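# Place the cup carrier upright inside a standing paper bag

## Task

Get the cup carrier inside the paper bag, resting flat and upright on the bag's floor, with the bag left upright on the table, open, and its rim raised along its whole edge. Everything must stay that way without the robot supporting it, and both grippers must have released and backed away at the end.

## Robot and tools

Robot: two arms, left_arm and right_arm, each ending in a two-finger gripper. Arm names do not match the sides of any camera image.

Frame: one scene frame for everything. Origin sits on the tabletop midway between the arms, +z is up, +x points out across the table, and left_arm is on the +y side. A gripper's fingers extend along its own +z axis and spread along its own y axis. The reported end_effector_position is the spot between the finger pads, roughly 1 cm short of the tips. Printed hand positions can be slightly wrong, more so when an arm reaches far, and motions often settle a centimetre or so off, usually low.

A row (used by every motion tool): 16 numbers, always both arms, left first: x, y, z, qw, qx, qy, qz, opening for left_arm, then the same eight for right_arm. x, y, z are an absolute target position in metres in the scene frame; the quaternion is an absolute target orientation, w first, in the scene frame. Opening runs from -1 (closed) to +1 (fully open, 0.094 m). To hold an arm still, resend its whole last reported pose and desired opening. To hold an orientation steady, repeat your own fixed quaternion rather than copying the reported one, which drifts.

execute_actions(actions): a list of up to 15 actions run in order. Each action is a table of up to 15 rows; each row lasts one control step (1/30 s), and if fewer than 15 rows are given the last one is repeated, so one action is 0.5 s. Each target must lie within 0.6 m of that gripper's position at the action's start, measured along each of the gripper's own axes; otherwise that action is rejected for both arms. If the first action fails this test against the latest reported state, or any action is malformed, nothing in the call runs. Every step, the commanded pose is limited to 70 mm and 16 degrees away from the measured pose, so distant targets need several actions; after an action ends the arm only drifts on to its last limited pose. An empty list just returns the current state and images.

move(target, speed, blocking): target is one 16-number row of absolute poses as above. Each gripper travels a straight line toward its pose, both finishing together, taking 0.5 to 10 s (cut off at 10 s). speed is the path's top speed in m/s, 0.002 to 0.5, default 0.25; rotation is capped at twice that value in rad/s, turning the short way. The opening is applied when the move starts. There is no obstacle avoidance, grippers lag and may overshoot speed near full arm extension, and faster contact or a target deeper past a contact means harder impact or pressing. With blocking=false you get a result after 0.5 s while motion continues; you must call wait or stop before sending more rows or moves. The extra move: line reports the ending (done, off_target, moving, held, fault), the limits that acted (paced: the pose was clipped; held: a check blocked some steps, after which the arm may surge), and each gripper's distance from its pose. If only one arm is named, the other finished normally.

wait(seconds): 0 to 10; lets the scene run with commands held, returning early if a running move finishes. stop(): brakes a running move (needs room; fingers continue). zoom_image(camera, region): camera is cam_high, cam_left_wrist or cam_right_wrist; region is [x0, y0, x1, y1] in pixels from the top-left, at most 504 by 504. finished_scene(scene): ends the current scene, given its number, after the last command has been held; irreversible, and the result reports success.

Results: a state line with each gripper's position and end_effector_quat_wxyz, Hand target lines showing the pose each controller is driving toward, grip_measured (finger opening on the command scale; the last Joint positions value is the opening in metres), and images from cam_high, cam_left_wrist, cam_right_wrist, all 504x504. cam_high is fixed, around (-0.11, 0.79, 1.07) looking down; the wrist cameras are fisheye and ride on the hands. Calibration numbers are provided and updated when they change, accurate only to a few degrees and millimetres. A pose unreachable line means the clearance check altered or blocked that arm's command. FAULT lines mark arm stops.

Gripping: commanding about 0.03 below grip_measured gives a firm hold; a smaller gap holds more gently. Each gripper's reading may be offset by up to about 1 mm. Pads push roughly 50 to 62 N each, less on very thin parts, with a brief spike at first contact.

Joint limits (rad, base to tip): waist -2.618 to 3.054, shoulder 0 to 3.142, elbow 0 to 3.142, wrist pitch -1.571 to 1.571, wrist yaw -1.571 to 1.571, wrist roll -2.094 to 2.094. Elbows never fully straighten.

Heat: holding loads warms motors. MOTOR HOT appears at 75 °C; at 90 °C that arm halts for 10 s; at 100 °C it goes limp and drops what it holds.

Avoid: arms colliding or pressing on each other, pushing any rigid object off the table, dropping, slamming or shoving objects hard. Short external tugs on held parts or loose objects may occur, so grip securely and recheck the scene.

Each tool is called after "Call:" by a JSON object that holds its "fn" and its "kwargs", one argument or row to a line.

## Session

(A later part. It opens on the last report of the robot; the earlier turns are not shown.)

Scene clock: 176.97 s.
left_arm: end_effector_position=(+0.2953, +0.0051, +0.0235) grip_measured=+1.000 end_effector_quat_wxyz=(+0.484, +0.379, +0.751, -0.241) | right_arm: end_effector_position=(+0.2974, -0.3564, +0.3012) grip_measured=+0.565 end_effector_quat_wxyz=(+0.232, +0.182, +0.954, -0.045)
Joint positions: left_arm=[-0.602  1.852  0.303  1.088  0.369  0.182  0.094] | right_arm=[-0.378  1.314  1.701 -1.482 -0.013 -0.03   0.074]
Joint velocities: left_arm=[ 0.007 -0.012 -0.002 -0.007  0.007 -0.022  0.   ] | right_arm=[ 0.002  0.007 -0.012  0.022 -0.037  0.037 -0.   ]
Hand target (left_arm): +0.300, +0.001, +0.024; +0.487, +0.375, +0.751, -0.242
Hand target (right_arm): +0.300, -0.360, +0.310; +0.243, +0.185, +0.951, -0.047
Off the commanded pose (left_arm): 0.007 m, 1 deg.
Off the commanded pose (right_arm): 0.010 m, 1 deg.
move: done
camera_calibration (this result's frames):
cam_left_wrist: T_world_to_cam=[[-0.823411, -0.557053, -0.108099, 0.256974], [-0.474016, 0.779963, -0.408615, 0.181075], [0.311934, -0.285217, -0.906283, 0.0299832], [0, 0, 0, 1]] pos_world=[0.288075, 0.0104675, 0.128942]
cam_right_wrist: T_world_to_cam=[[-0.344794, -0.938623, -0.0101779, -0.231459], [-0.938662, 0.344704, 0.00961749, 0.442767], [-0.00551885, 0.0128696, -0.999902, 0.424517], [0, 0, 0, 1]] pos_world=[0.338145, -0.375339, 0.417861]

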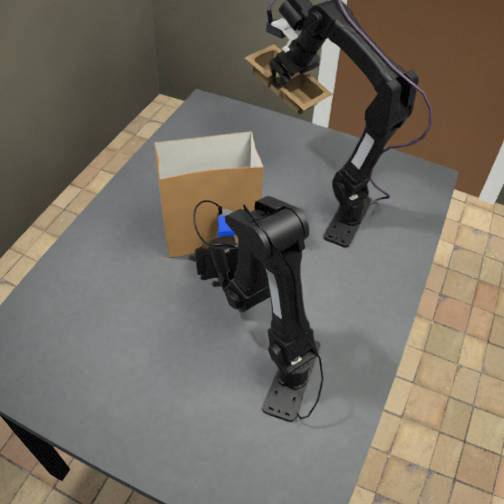

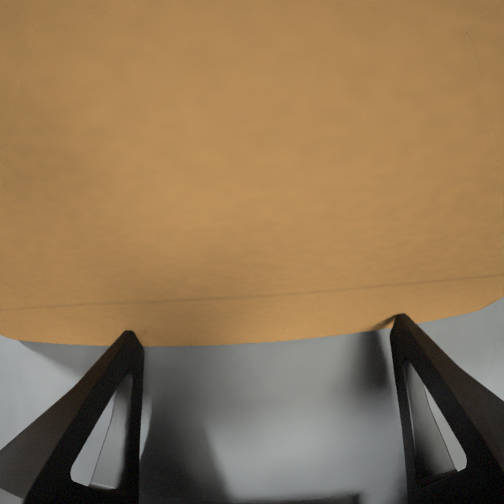

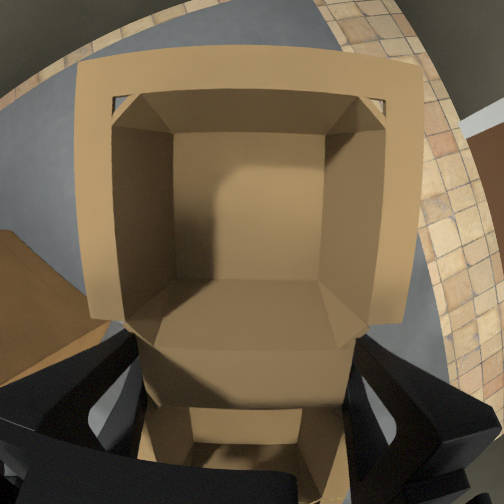

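Call:
{"fn": "move", "kwargs": {
  "target": [0.25,0.09,0.06,0.4866,0.3745,0.7510,-0.2426,1, 0.32,-0.33,0.395,0.3489,0.1303,0.9268,-0.0490,0.535],
  "speed": 0.1
}}

Call:
{"fn": "move", "kwargs": {
  "target": [0.20,0.42,0.15,0.1494,0,0.9888,0,1, 0.32,-0.33,0.395,0.3489,0.1303,0.9268,-0.0490,0.535],
  "speed": 0.25
}}

Scene clock: 184.03 s.
left_arm: end_effector_position=(+0.2525, +0.0882, +0.0571) grip_measured=+1.000 end_effector_quat_wxyz=(+0.487, +0.370, +0.753, -0.240) | right_arm: end_effector_position=(+0.3163, -0.3321, +0.3874) grip_measured=+0.565 end_effector_quat_wxyz=(+0.337, +0.132, +0.931, -0.049)
Joint positions: left_arm=[-0.271  1.274  0.087  0.647  0.649  0.347  0.094] | right_arm=[-0.271  1.374  2.054 -1.555 -0.013 -0.019  0.074]
Joint velocities: left_arm=[ 0.007  0.002 -0.002 -0.051 -0.051 -0.066  0.   ] | right_arm=[ 0.002 -0.017 -0.002 -0.037  0.007 -0.081  0.   ]
Hand target (left_arm): +0.249, +0.089, +0.058; +0.487, +0.374, +0.751, -0.244
Hand target (right_arm): +0.319, -0.330, +0.395; +0.349, +0.129, +0.927, -0.047
Off the commanded pose (left_arm): 0.004 m, 1 deg.
Off the commanded pose (right_arm): 0.009 m, 1 deg.
move: done
camera_calibration (this result's frames):
cam_left_wrist: T_world_to_cam=[[-0.814171, -0.571514, -0.102457, 0.270284], [-0.487525, 0.768734, -0.413966, 0.114375], [0.315349, -0.287089, -0.904508, 0.0967185], [0, 0, 0, 1]] pos_world=[0.245318, 0.0943135, 0.162523]
cam_right_wrist: T_world_to_cam=[[-0.250359, -0.968143, -0.00447671, -0.243117], [-0.946729, 0.245784, -0.208075, 0.505326], [0.202546, -0.0478551, -0.978103, 0.416069], [0, 0, 0, 1]] pos_world=[0.333267, -0.339662, 0.511015]

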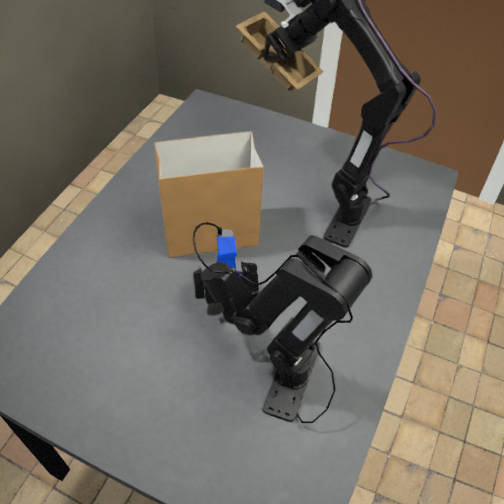

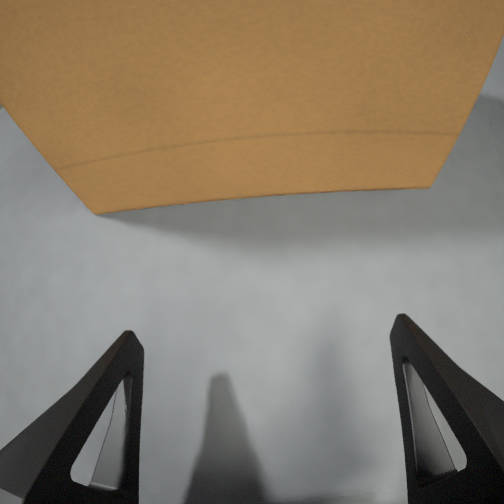

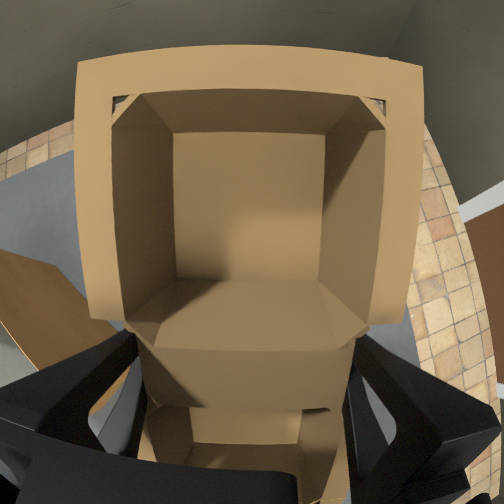

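Scene clock: 187.10 s.
left_arm: end_effector_position=(+0.1976, +0.4123, +0.1480) grip_measured=+1.000 end_effector_quat_wxyz=(+0.155, +0.005, +0.988, +0.003) | right_arm: end_effector_position=(+0.3166, -0.3308, +0.3874) grip_measured=+0.565 end_effector_quat_wxyz=(+0.338, +0.132, +0.931, -0.047)
Joint positions: left_arm=[ 0.797  1.303  1.115 -1.176  0.235  0.864  0.094] | right_arm=[-0.266  1.374  2.054 -1.555 -0.013 -0.014  0.074]
Joint velocities: left_arm=[ 0.002 -0.007 -0.002 -0.081 -0.007  0.11   0.   ] | right_arm=[-0.017 -0.007 -0.002  0.007 -0.11  -0.037 -0.001]
Hand target (left_arm): +0.198, +0.415, +0.151; +0.155, -0.003, +0.988, +0.000
Hand target (right_arm): +0.320, -0.330, +0.395; +0.349, +0.130, +0.927, -0.049
Off the commanded pose (left_arm): 0.008 m, 1 deg.
Off the commanded pose (right_arm): 0.008 m, 1 deg.
move: done
camera_calibration (this result's frames):
cam_left_wrist: T_world_to_cam=[[-0.115857, -0.992278, -0.0442889, 0.447047], [-0.913594, 0.0889601, 0.396778, 0.120602], [-0.389774, 0.0864315, -0.916845, 0.276411], [0, 0, 0, 1]] pos_world=[0.269712, 0.408975, 0.225373]
cam_right_wrist: T_world_to_cam=[[-0.249475, -0.968353, -0.00736145, -0.241027], [-0.946786, 0.245501, -0.208147, 0.505326], [0.203367, -0.0449577, -0.97807, 0.416738], [0, 0, 0, 1]] pos_world=[0.333554, -0.338722, 0.511007]

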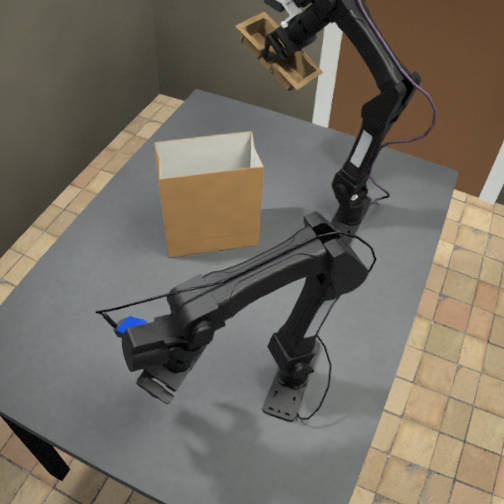

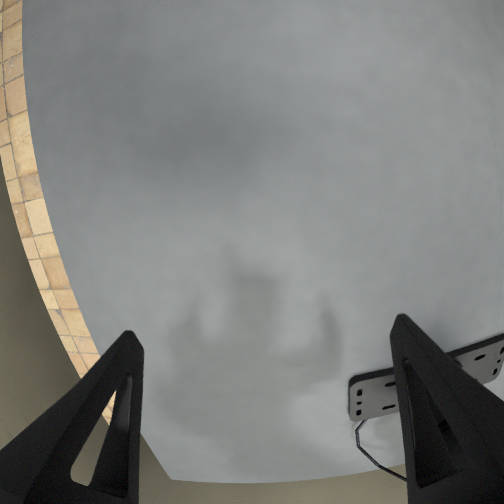

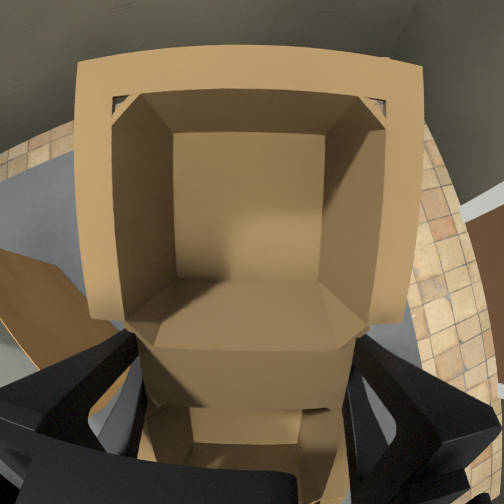

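Call:
{"fn": "zoom_image", "kwargs": {
  "camera": "cam_high",
  "region": [140, 120, 280, 260]
}}

Region (140, 120, 280, 260) of cam_high's 504x504 image, scaled by 3.600, with more detail than that image has.

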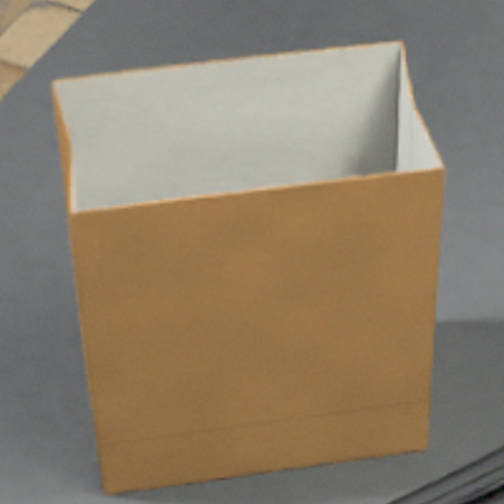

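Call:
{"fn": "move", "kwargs": {
  "target": [0.20,0.42,0.15,0.1494,0,0.9888,0,1, 0.36,-0.046,0.385,0.3351,-0.2892,0.8901,0.1089,0.535],
  "speed": 0.15
}}

Scene clock: 210.83 s.
left_arm: end_effector_position=(+0.1991, +0.4163, +0.1466) grip_measured=+1.000 end_effector_quat_wxyz=(+0.148, +0.004, +0.989, +0.001) | right_arm: end_effector_position=(+0.3573, -0.0547, +0.3743) grip_measured=+0.565 end_effector_quat_wxyz=(+0.312, -0.282, +0.901, +0.104)
Joint positions: left_arm=[ 0.797  1.329  1.132 -1.18   0.227  0.863  0.094] | right_arm=[ 0.57   1.663  2.263 -1.502 -0.055 -0.051  0.074]
Joint velocities: left_arm=[-0.002 -0.012  0.007 -0.007  0.022  0.007  0.   ] | right_arm=[-0.007 -0.007  0.042 -0.022 -0.066  0.051 -0.   ]
Hand target (left_arm): +0.200, +0.420, +0.150; +0.150, -0.000, +0.989, +0.000
Hand target (right_arm): +0.358, -0.049, +0.386; +0.330, -0.288, +0.892, +0.113
Off the commanded pose (left_arm): 0.005 m, 0 deg.
Off the commanded pose (right_arm): 0.014 m, 3 deg.
move: off_target (right_arm)
camera_calibration (this result's frames):
cam_left_wrist: T_world_to_cam=[[-0.114476, -0.992677, -0.0385624, 0.45012], [-0.908292, 0.088864, 0.40879, 0.119363], [-0.40237, 0.0818224, -0.911813, 0.279068], [0, 0, 0, 1]] pos_world=[0.272233, 0.413383, 0.223021]
cam_right_wrist: T_world_to_cam=[[0.595648, -0.803026, -0.0187972, -0.252212], [-0.791624, -0.582902, -0.183183, 0.363246], [0.136144, 0.123993, -0.982899, 0.443213], [0, 0, 0, 1]] pos_world=[0.377443, -0.045751, 0.497433]

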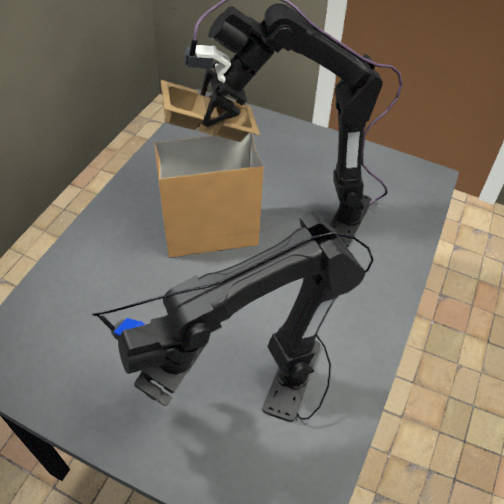

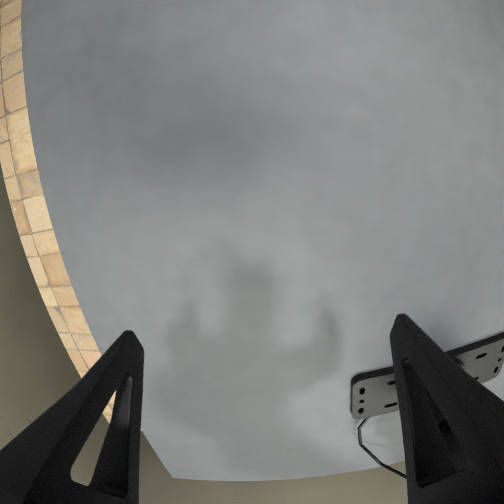

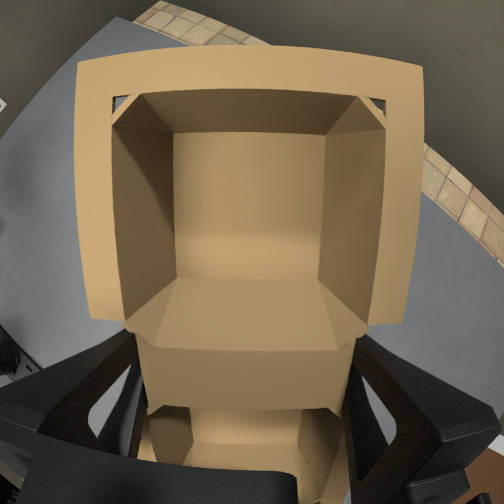

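Call:
{"fn": "zoom_image", "kwargs": {
  "camera": "cam_high",
  "region": [140, 50, 280, 190]
}}

Region (140, 50, 280, 190) of cam_high's 504x504 image, scaled by 3.600, with more detail than that image has.

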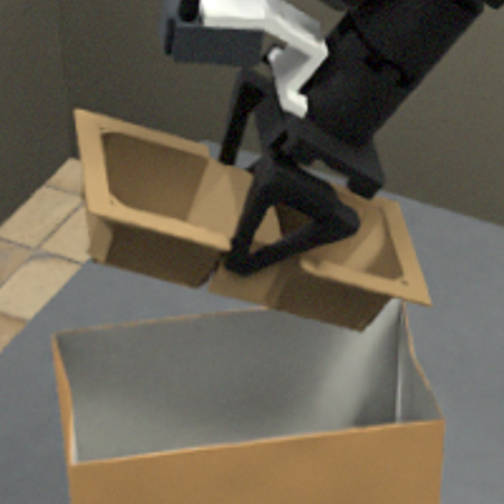

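Call:
{"fn": "move", "kwargs": {
  "target": [0.20,0.42,0.15,0.1494,0,0.9888,0,1, 0.368,-0.033,0.325,0.3351,-0.2892,0.8901,0.1089,0.535],
  "speed": 0.05
}}

Scene clock: 230.63 s.
left_arm: end_effector_position=(+0.1987, +0.4166, +0.1465) grip_measured=+1.000 end_effector_quat_wxyz=(+0.147, +0.004, +0.989, +0.002) | right_arm: end_effector_position=(+0.3712, -0.0338, +0.3161) grip_measured=+0.565 end_effector_quat_wxyz=(+0.318, -0.291, +0.896, +0.105)
Joint positions: left_arm=[ 0.797  1.329  1.132 -1.18   0.224  0.863  0.094] | right_arm=[ 0.605  1.551  1.835 -1.172 -0.039 -0.042  0.074]
Joint velocities: left_arm=[-0.017 -0.002 -0.007  0.007  0.007  0.007  0.   ] | right_arm=[-0.017 -0.007 -0.037  0.007 -0.022  0.022  0.001]
Hand target (left_arm): +0.200, +0.420, +0.150; +0.149, -0.000, +0.989, +0.000
Hand target (right_arm): +0.368, -0.033, +0.325; +0.334, -0.289, +0.890, +0.109
Off the commanded pose (left_arm): 0.005 m, 1 deg.
Off the commanded pose (right_arm): 0.009 m, 2 deg.
move: done
camera_calibration (this result's frames):
cam_left_wrist: T_world_to_cam=[[-0.114042, -0.992671, -0.0399943, 0.450508], [-0.907512, 0.0877092, 0.410767, 0.119103], [-0.404249, 0.0831401, -0.910863, 0.278494], [0, 0, 0, 1]] pos_world=[0.272045, 0.413605, 0.222764]
cam_right_wrist: T_world_to_cam=[[0.610611, -0.791857, -0.010781, -0.252494], [-0.777778, -0.597082, -0.196351, 0.374279], [0.149045, 0.12828, -0.980474, 0.376095], [0, 0, 0, 1]] pos_world=[0.389226, -0.0247092, 0.43952]

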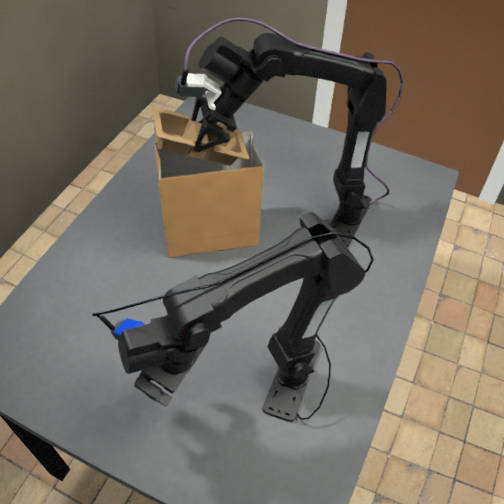

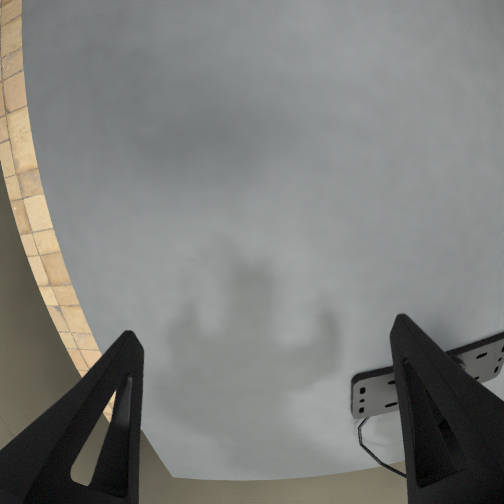

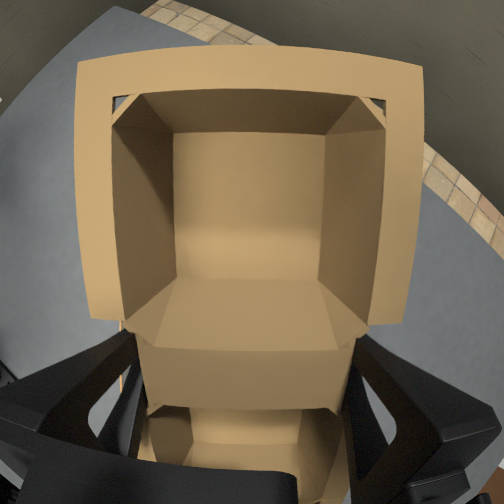

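Call:
{"fn": "zoom_image", "kwargs": {
  "camera": "cam_right_wrist",
  "region": [60, 280, 440, 480]
}}

Call:
{"fn": "zoom_image", "kwargs": {
  "camera": "cam_high",
  "region": [140, 70, 280, 210]
}}

Region (60, 280, 440, 480) of cam_right_wrist's 504x504 image, scaled by 1.326, with more detail than that image has; it fills the top 265 rows of this view, and the rest is white.

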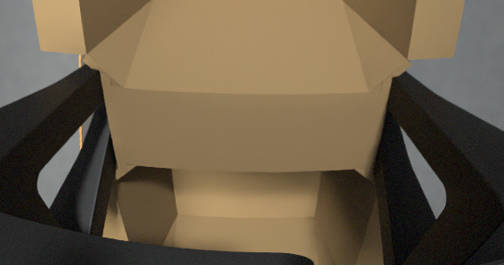

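Region (140, 70, 280, 210) of cam_high's 504x504 image, scaled by 3.600, with more detail than that image has.

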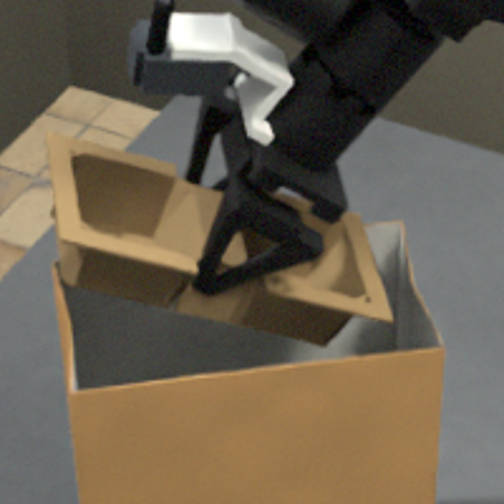

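Call:
{"fn": "move", "kwargs": {
  "target": [0.20,0.42,0.15,0.1494,0,0.9888,0,1, 0.363,-0.026,0.322,0.3351,-0.2892,0.8901,0.1089,0.535],
  "speed": 0.02
}}

Scene clock: 254.70 s.
left_arm: end_effector_position=(+0.1985, +0.4168, +0.1464) grip_measured=+1.000 end_effector_quat_wxyz=(+0.147, +0.004, +0.989, +0.003) | right_arm: end_effector_position=(+0.3659, -0.0265, +0.3124) grip_measured=+0.565 end_effector_quat_wxyz=(+0.317, -0.292, +0.896, +0.105)
Joint positions: left_arm=[ 0.797  1.329  1.132 -1.18   0.222  0.863  0.094] | right_arm=[ 0.636  1.545  1.815 -1.161 -0.02  -0.019  0.074]
Joint velocities: left_arm=[ 0.007 -0.012  0.007 -0.081  0.037  0.022  0.   ] | right_arm=[-0.012 -0.017 -0.007 -0.007 -0.066 -0.007 -0.   ]
Hand target (left_arm): +0.200, +0.420, +0.150; +0.149, -0.000, +0.989, +0.000
Hand target (right_arm): +0.363, -0.026, +0.322; +0.334, -0.289, +0.890, +0.109
Off the commanded pose (left_arm): 0.005 m, 1 deg.
Off the commanded pose (right_arm): 0.010 m, 2 deg.
move: done
camera_calibration (this result's frames):
cam_left_wrist: T_world_to_cam=[[-0.113734, -0.992664, -0.0410177, 0.450784], [-0.906952, 0.0868825, 0.412177, 0.118917], [-0.40559, 0.0840798, -0.91018, 0.278083], [0, 0, 0, 1]] pos_world=[0.27191, 0.413764, 0.222581]
cam_right_wrist: T_world_to_cam=[[0.612071, -0.790732, -0.0106139, -0.244151], [-0.777154, -0.59897, -0.193044, 0.372485], [0.146289, 0.126405, -0.981133, 0.373476], [0, 0, 0, 1]] pos_world=[0.38428, -0.0171598, 0.435744]

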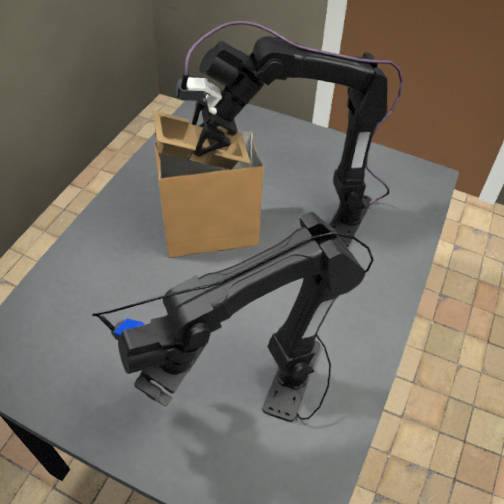

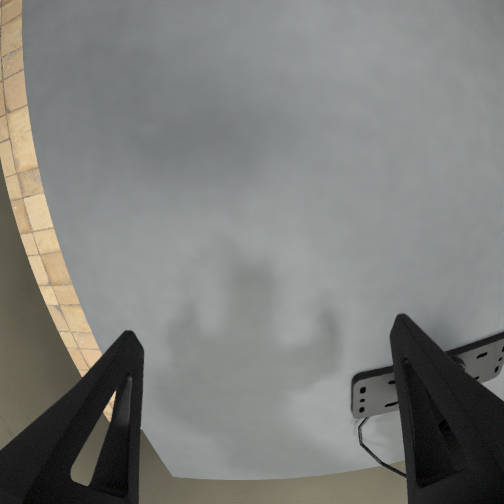

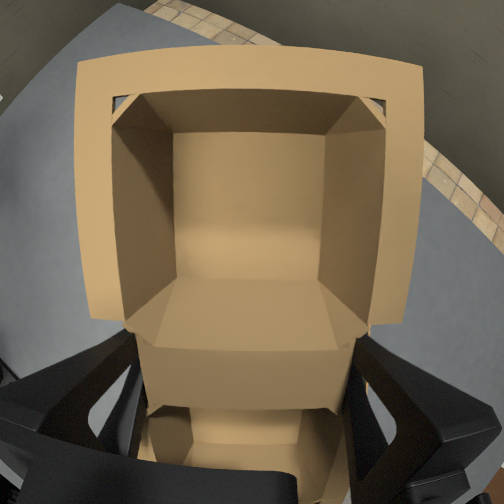

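Call:
{"fn": "zoom_image", "kwargs": {
  "camera": "cam_right_wrist",
  "region": [80, 300, 420, 440]
}}

Region (80, 300, 420, 440) of cam_right_wrist's 504x504 image, scaled by 1.482, with more detail than that image has; it fills the top 208 rows of this view, and the rest is white.

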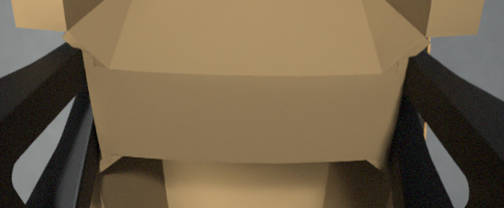

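Call:
{"fn": "move", "kwargs": {
  "target": [0.20,0.42,0.15,0.1494,0,0.9888,0,1, 0.364,-0.027,0.297,0.3360,-0.2814,0.8926,0.1059,0.535],
  "speed": 0.02
}}

Scene clock: 266.93 s.
left_arm: end_effector_position=(+0.1982, +0.4170, +0.1464) grip_measured=+1.000 end_effector_quat_wxyz=(+0.146, +0.004, +0.989, +0.003) | right_arm: end_effector_position=(+0.3668, -0.0289, +0.2868) grip_measured=+0.565 end_effector_quat_wxyz=(+0.316, -0.283, +0.900, +0.101)
Joint positions: left_arm=[ 0.797  1.329  1.132 -1.18   0.221  0.863  0.094] | right_arm=[ 0.636  1.5    1.661 -1.056 -0.007 -0.003  0.074]
Joint velocities: left_arm=[ 0.002 -0.012 -0.002  0.007 -0.007  0.007  0.   ] | right_arm=[-0.002  0.012 -0.002  0.022  0.022  0.007 -0.001]
Hand target (left_arm): +0.200, +0.420, +0.150; +0.149, -0.000, +0.989, +0.000
Hand target (right_arm): +0.364, -0.027, +0.297; +0.336, -0.282, +0.893, +0.106
Off the commanded pose (left_arm): 0.005 m, 1 deg.
Off the commanded pose (right_arm): 0.011 m, 2 deg.
move: off_target (right_arm)
camera_calibration (this result's frames):
cam_left_wrist: T_world_to_cam=[[-0.113428, -0.992656, -0.0420415, 0.45106], [-0.906389, 0.0860543, 0.413586, 0.118733], [-0.406931, 0.0850182, -0.909494, 0.277672], [0, 0, 0, 1]] pos_world=[0.271774, 0.413923, 0.222398]
cam_right_wrist: T_world_to_cam=[[0.595471, -0.803316, -0.00989996, -0.24131], [-0.789925, -0.58321, -0.189434, 0.370905], [0.146402, 0.120623, -0.981843, 0.348548], [0, 0, 0, 1]] pos_world=[0.385652, -0.0195758, 0.410093]

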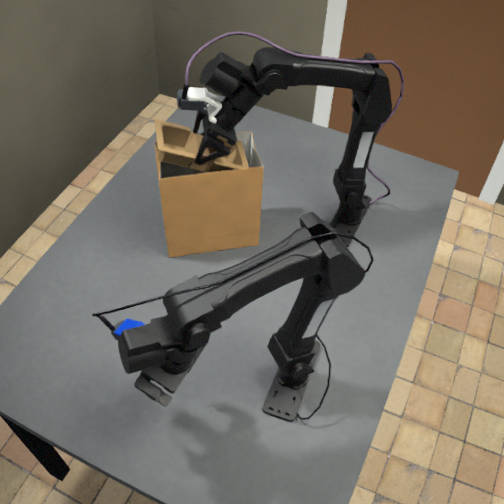

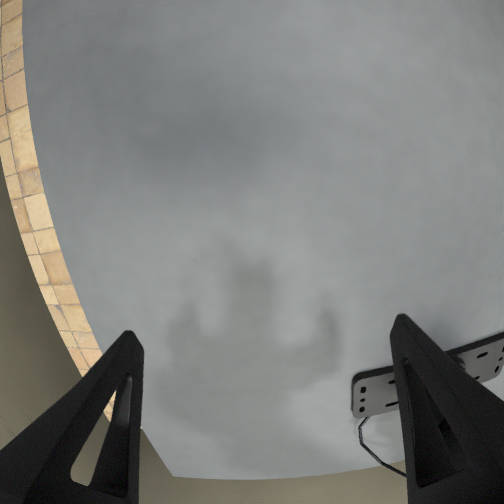

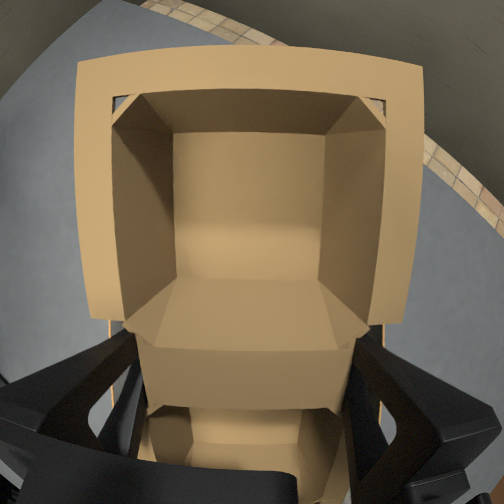

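Call:
{"fn": "zoom_image", "kwargs": {
  "camera": "cam_high",
  "region": [140, 80, 280, 220]
}}

Region (140, 80, 280, 220) of cam_high's 504x504 image, scaled by 3.600, with more detail than that image has.

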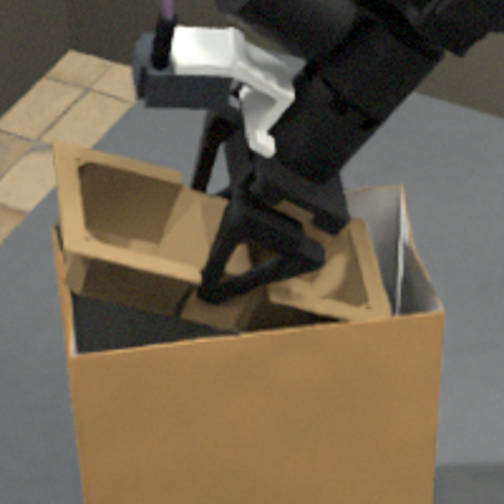

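Call:
{"fn": "move", "kwargs": {
  "target": [0.20,0.42,0.15,0.1494,0,0.9888,0,1, 0.351,-0.0365,0.292,0.3360,-0.2814,0.8926,0.1059,0.535],
  "speed": 0.02
}}

Call:
{"fn": "zoom_image", "kwargs": {
  "camera": "cam_high",
  "region": [140, 80, 280, 220]
}}

Scene clock: 277.13 s.
left_arm: end_effector_position=(+0.1980, +0.4172, +0.1463) grip_measured=+1.000 end_effector_quat_wxyz=(+0.145, +0.004, +0.989, +0.004) | right_arm: end_effector_position=(+0.3539, -0.0379, +0.2840) grip_measured=+0.565 end_effector_quat_wxyz=(+0.319, -0.282, +0.899, +0.102)
Joint positions: left_arm=[ 0.797  1.329  1.132 -1.18   0.219  0.863  0.094] | right_arm=[ 0.636  1.431  1.584 -1.04  -0.006 -0.003  0.074]
Joint velocities: left_arm=[ 0.002 -0.002 -0.002  0.037 -0.007 -0.051  0.   ] | right_arm=[-0.002  0.007 -0.002  0.022  0.037 -0.037 -0.001]
Hand target (left_arm): +0.200, +0.420, +0.150; +0.149, -0.000, +0.989, +0.000
Hand target (right_arm): +0.351, -0.037, +0.292; +0.336, -0.282, +0.893, +0.106
Off the commanded pose (left_arm): 0.005 m, 1 deg.
Off the commanded pose (right_arm): 0.009 m, 2 deg.
move: done
camera_calibration (this result's frames):
cam_left_wrist: T_world_to_cam=[[-0.113184, -0.992649, -0.0428608, 0.451281], [-0.905938, 0.0853907, 0.414711, 0.118586], [-0.408003, 0.085768, -0.908943, 0.277343], [0, 0, 0, 1]] pos_world=[0.271666, 0.414051, 0.222252]
cam_right_wrist: T_world_to_cam=[[0.594667, -0.803915, -0.00953693, -0.240764], [-0.789386, -0.581588, -0.196534, 0.356784], [0.15245, 0.124401, -0.980451, 0.346372], [0, 0, 0, 1]] pos_world=[0.372011, -0.0291414, 0.407424]

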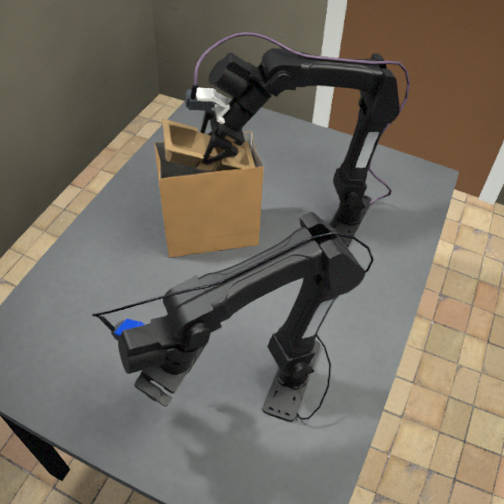

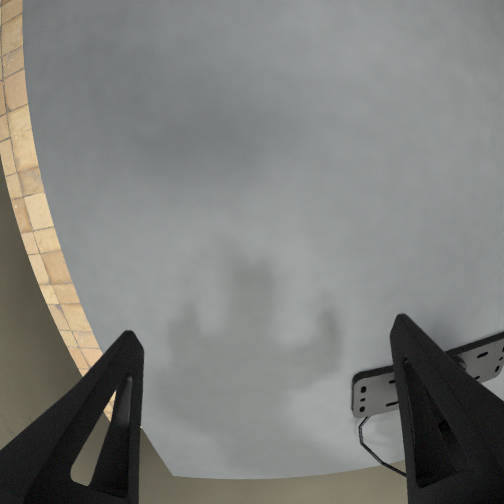

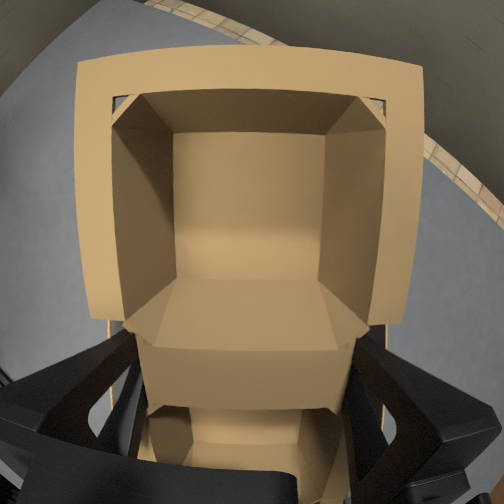

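Region (140, 80, 280, 220) of cam_high's 504x504 image, scaled by 3.600, with more detail than that image has.

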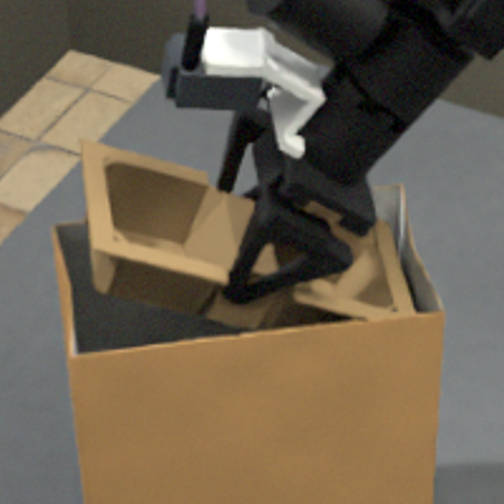

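Call:
{"fn": "move", "kwargs": {
  "target": [0.20,0.42,0.15,0.1494,0,0.9888,0,1, 0.351,-0.0365,0.24,0.3360,-0.2814,0.8926,0.1059,0.535],
  "speed": 0.025
}}

Call:
{"fn": "zoom_image", "kwargs": {
  "camera": "cam_high",
  "region": [140, 80, 280, 220]
}}

Scene clock: 283.57 s.
left_arm: end_effector_position=(+0.1978, +0.4174, +0.1462) grip_measured=+1.000 end_effector_quat_wxyz=(+0.145, +0.004, +0.989, +0.004) | right_arm: end_effector_position=(+0.3528, -0.0387, +0.2302) grip_measured=+0.565 end_effector_quat_wxyz=(+0.316, -0.282, +0.900, +0.101)
Joint positions: left_arm=[ 0.797  1.329  1.132 -1.18   0.217  0.863  0.094] | right_arm=[ 0.636  1.375  1.32  -0.841 -0.006 -0.003  0.074]
Joint velocities: left_arm=[ 0.007 -0.017 -0.007  0.037  0.007 -0.007  0.   ] | right_arm=[-0.007 -0.012 -0.017  0.037  0.051 -0.022 -0.001]
Hand target (left_arm): +0.200, +0.420, +0.150; +0.149, -0.000, +0.989, +0.000
Hand target (right_arm): +0.351, -0.037, +0.240; +0.336, -0.282, +0.893, +0.106
Off the commanded pose (left_arm): 0.005 m, 1 deg.
Off the commanded pose (right_arm): 0.010 m, 3 deg.
move: off_target (right_arm)
camera_calibration (this result's frames):
cam_left_wrist: T_world_to_cam=[[-0.112881, -0.992639, -0.0438854, 0.451557], [-0.905371, 0.0845599, 0.416116, 0.118403], [-0.409342, 0.086704, -0.908252, 0.276931], [0, 0, 0, 1]] pos_world=[0.27153, 0.41421, 0.22207]
cam_right_wrist: T_world_to_cam=[[0.594603, -0.803959, -0.00980885, -0.241149], [-0.790657, -0.582463, -0.188677, 0.343509], [0.145976, 0.119944, -0.98199, 0.29633], [0, 0, 0, 1]] pos_world=[0.371729, -0.0293352, 0.35344]

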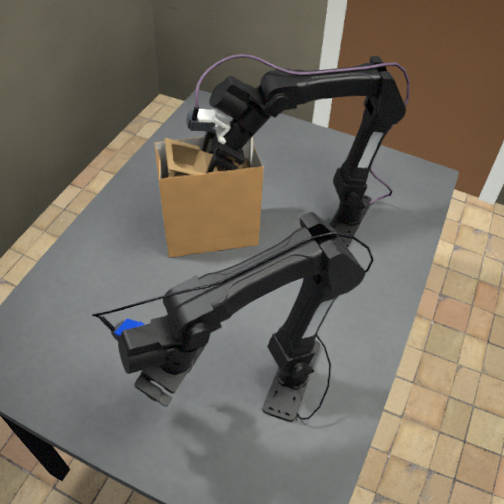

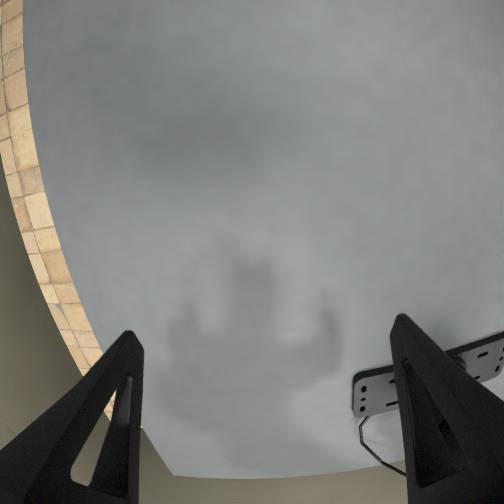

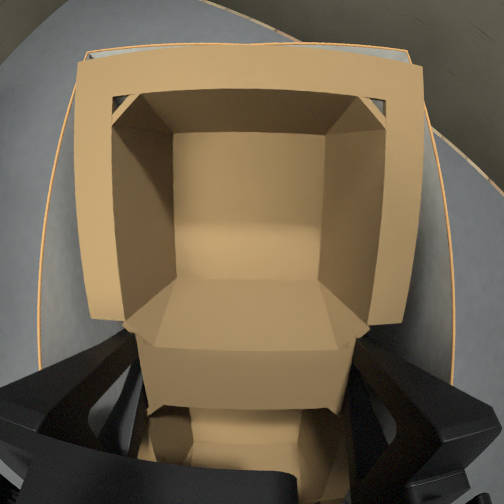

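Region (140, 80, 280, 220) of cam_high's 504x504 image, scaled by 3.600, with more detail than that image has.

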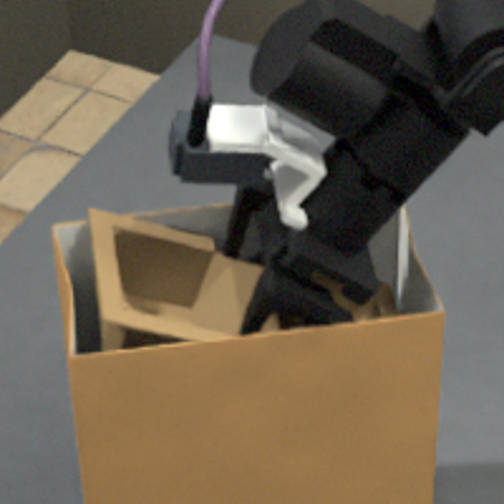

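Call:
{"fn": "move", "kwargs": {
  "target": [0.20,0.42,0.15,0.1494,0,0.9888,0,1, 0.351,-0.0365,0.195,0.2910,-0.2864,0.9082,0.0917,0.535],
  "speed": 0.03
}}

Scene clock: 289.17 s.
left_arm: end_effector_position=(+0.1976, +0.4176, +0.1462) grip_measured=+1.000 end_effector_quat_wxyz=(+0.144, +0.003, +0.990, +0.005) | right_arm: end_effector_position=(+0.3504, -0.0406, +0.1990) grip_measured=+0.565 end_effector_quat_wxyz=(+0.289, -0.285, +0.909, +0.092)
Joint positions: left_arm=[ 0.797  1.329  1.132 -1.18   0.216  0.863  0.094] | right_arm=[ 0.636  1.396  1.248 -0.807 -0.005 -0.002  0.074]
Joint velocities: left_arm=[ 0.007 -0.012 -0.002  0.022 -0.007  0.051  0.   ] | right_arm=[-0.007 -0.022 -0.012 -0.022  0.022  0.022  0.001]
Hand target (left_arm): +0.200, +0.420, +0.150; +0.149, -0.000, +0.989, +0.000
Hand target (right_arm): +0.351, -0.037, +0.195; +0.291, -0.286, +0.908, +0.092
Off the commanded pose (left_arm): 0.005 m, 1 deg.
Off the commanded pose (right_arm): 0.006 m, 0 deg.
move: done
camera_calibration (this result's frames):
cam_left_wrist: T_world_to_cam=[[-0.112639, -0.99263, -0.0447053, 0.451778], [-0.904916, 0.0838942, 0.417239, 0.118257], [-0.410413, 0.0874519, -0.907697, 0.276601], [0, 0, 0, 1]] pos_world=[0.271421, 0.414338, 0.221925]
cam_right_wrist: T_world_to_cam=[[0.593292, -0.804911, -0.0111074, -0.240878], [-0.799028, -0.587168, -0.129564, 0.325657], [0.0977657, 0.0857445, -0.991509, 0.283626], [0, 0, 0, 1]] pos_world=[0.375391, -0.0269897, 0.320736]

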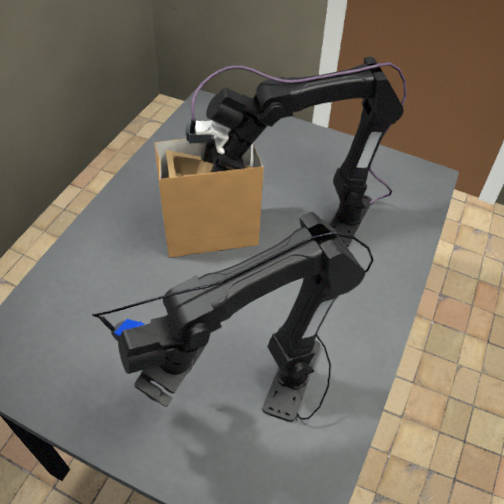

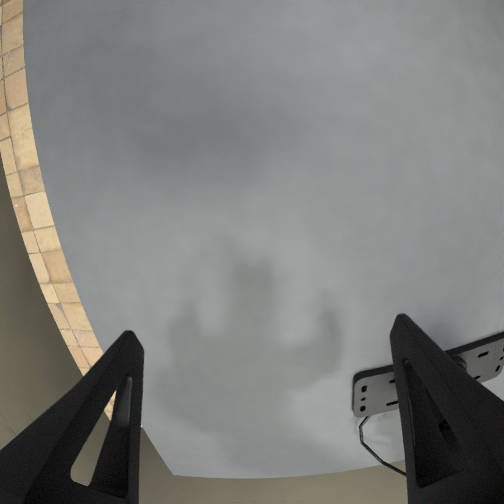

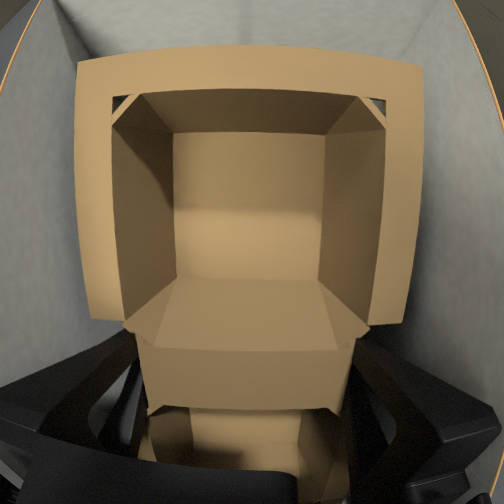

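Call:
{"fn": "move", "kwargs": {
  "target": [0.20,0.42,0.15,0.1494,0,0.9888,0,1, 0.355,-0.034,0.16,0.1707,-0.2958,0.9383,0.0538,0.535],
  "speed": 0.05
}}

Scene clock: 299.50 s.
left_arm: end_effector_position=(+0.1973, +0.4178, +0.1461) grip_measured=+1.000 end_effector_quat_wxyz=(+0.143, +0.003, +0.990, +0.005) | right_arm: end_effector_position=(+0.3502, -0.0409, +0.1500) grip_measured=+0.565 end_effector_quat_wxyz=(+0.158, -0.293, +0.942, +0.051)
Joint positions: left_arm=[ 0.797  1.329  1.132 -1.18   0.214  0.863  0.094] | right_arm=[ 0.636  1.628  1.399 -1.008 -0.004  0.     0.074]
Joint velocities: left_arm=[ 0.012  0.012  0.002 -0.066 -0.007  0.066  0.   ] | right_arm=[ 0.017 -0.002  0.002 -0.022 -0.007  0.007  0.001]
Hand target (left_arm): +0.200, +0.420, +0.150; +0.149, -0.000, +0.989, +0.000
Hand target (right_arm): +0.355, -0.034, +0.161; +0.171, -0.294, +0.939, +0.053
Off the commanded pose (left_arm): 0.005 m, 1 deg.
Off the commanded pose (right_arm): 0.013 m, 2 deg.
move: off_target (right_arm)
camera_calibration (this result's frames):
cam_left_wrist: T_world_to_cam=[[-0.112338, -0.992617, -0.0457306, 0.452054], [-0.904345, 0.0830607, 0.418641, 0.118076], [-0.411752, 0.0883855, -0.907, 0.276188], [0, 0, 0, 1]] pos_world=[0.271285, 0.414498, 0.221743]
cam_right_wrist: T_world_to_cam=[[0.587435, -0.809028, -0.0198337, -0.238355], [-0.797955, -0.583131, 0.152403, 0.276435], [-0.134864, -0.0737004, -0.988119, 0.30956], [0, 0, 0, 1]] pos_world=[0.402348, -0.00882334, 0.259025]

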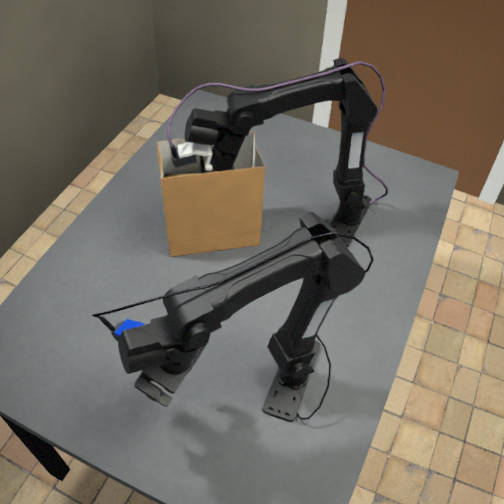

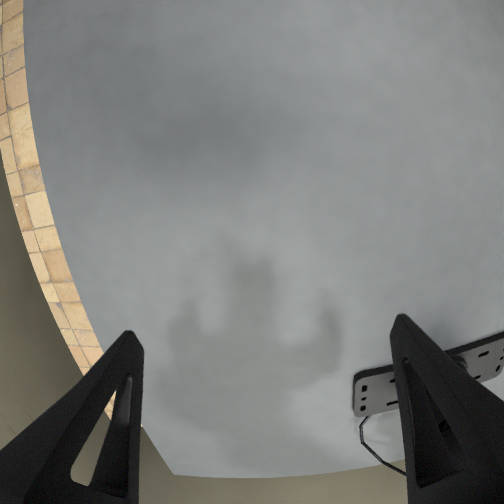

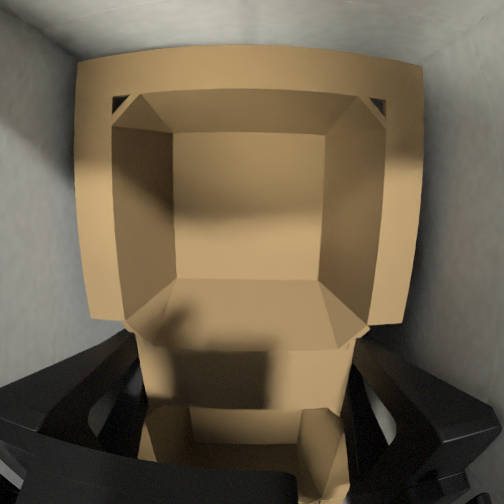

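Call:
{"fn": "move", "kwargs": {
  "target": [0.20,0.42,0.15,0.1494,0,0.9888,0,1, 0.359,-0.031,0.10,0.1236,-0.2982,0.9457,0.0390,0.535],
  "speed": 0.05
}}

Scene clock: 306.40 s.
left_arm: end_effector_position=(+0.1972, +0.4180, +0.1461) grip_measured=+1.000 end_effector_quat_wxyz=(+0.143, +0.003, +0.990, +0.006) | right_arm: end_effector_position=(+0.3595, -0.0344, +0.1042) grip_measured=+0.565 end_effector_quat_wxyz=(+0.120, -0.294, +0.947, +0.039)
Joint positions: left_arm=[ 0.797  1.329  1.132 -1.18   0.213  0.863  0.094] | right_arm=[ 0.636  1.752  1.378 -0.943 -0.004  0.001  0.074]
Joint velocities: left_arm=[-0.002 -0.002  0.002 -0.007 -0.037 -0.022  0.   ] | right_arm=[-0.007  0.002 -0.007  0.051  0.051 -0.051  0.   ]
Hand target (left_arm): +0.200, +0.420, +0.150; +0.149, -0.000, +0.989, +0.000
Hand target (right_arm): +0.359, -0.031, +0.100; +0.123, -0.298, +0.946, +0.039
Off the commanded pose (left_arm): 0.005 m, 1 deg.
Off the commanded pose (right_arm): 0.005 m, 1 deg.
move: done
camera_calibration (this result's frames):
cam_left_wrist: T_world_to_cam=[[-0.112158, -0.992609, -0.046346, 0.452219], [-0.904002, 0.08256, 0.419481, 0.117968], [-0.412555, 0.088945, -0.90658, 0.27594], [0, 0, 0, 1]] pos_world=[0.271203, 0.414594, 0.221635]
cam_right_wrist: T_world_to_cam=[[0.585782, -0.810174, -0.0218497, -0.238783], [-0.785716, -0.574297, 0.229858, 0.282464], [-0.198773, -0.117479, -0.972979, 0.285921], [0, 0, 0, 1]] pos_world=[0.418644, 0.00235147, 0.208051]

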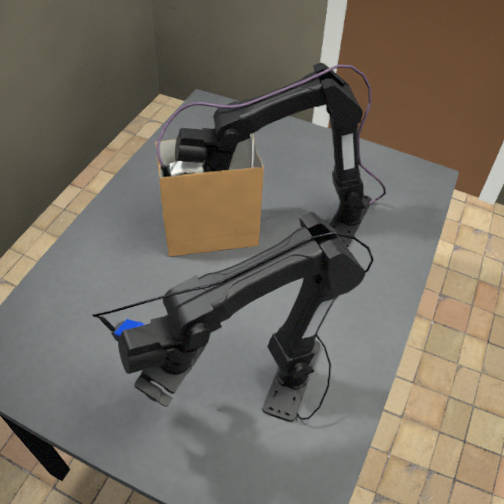

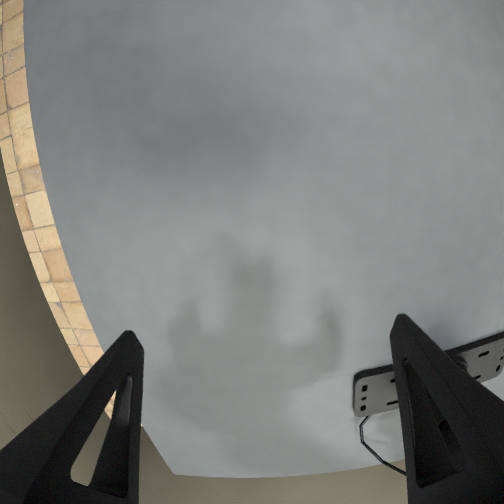

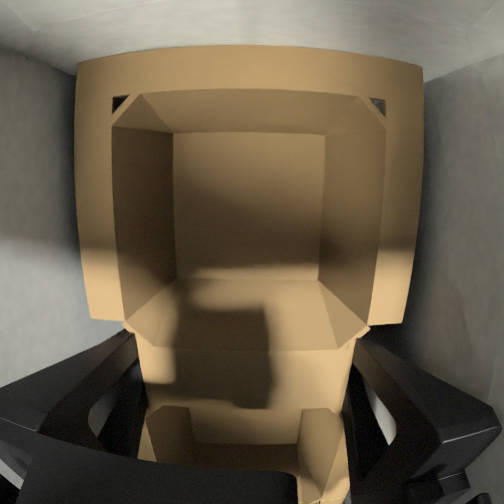

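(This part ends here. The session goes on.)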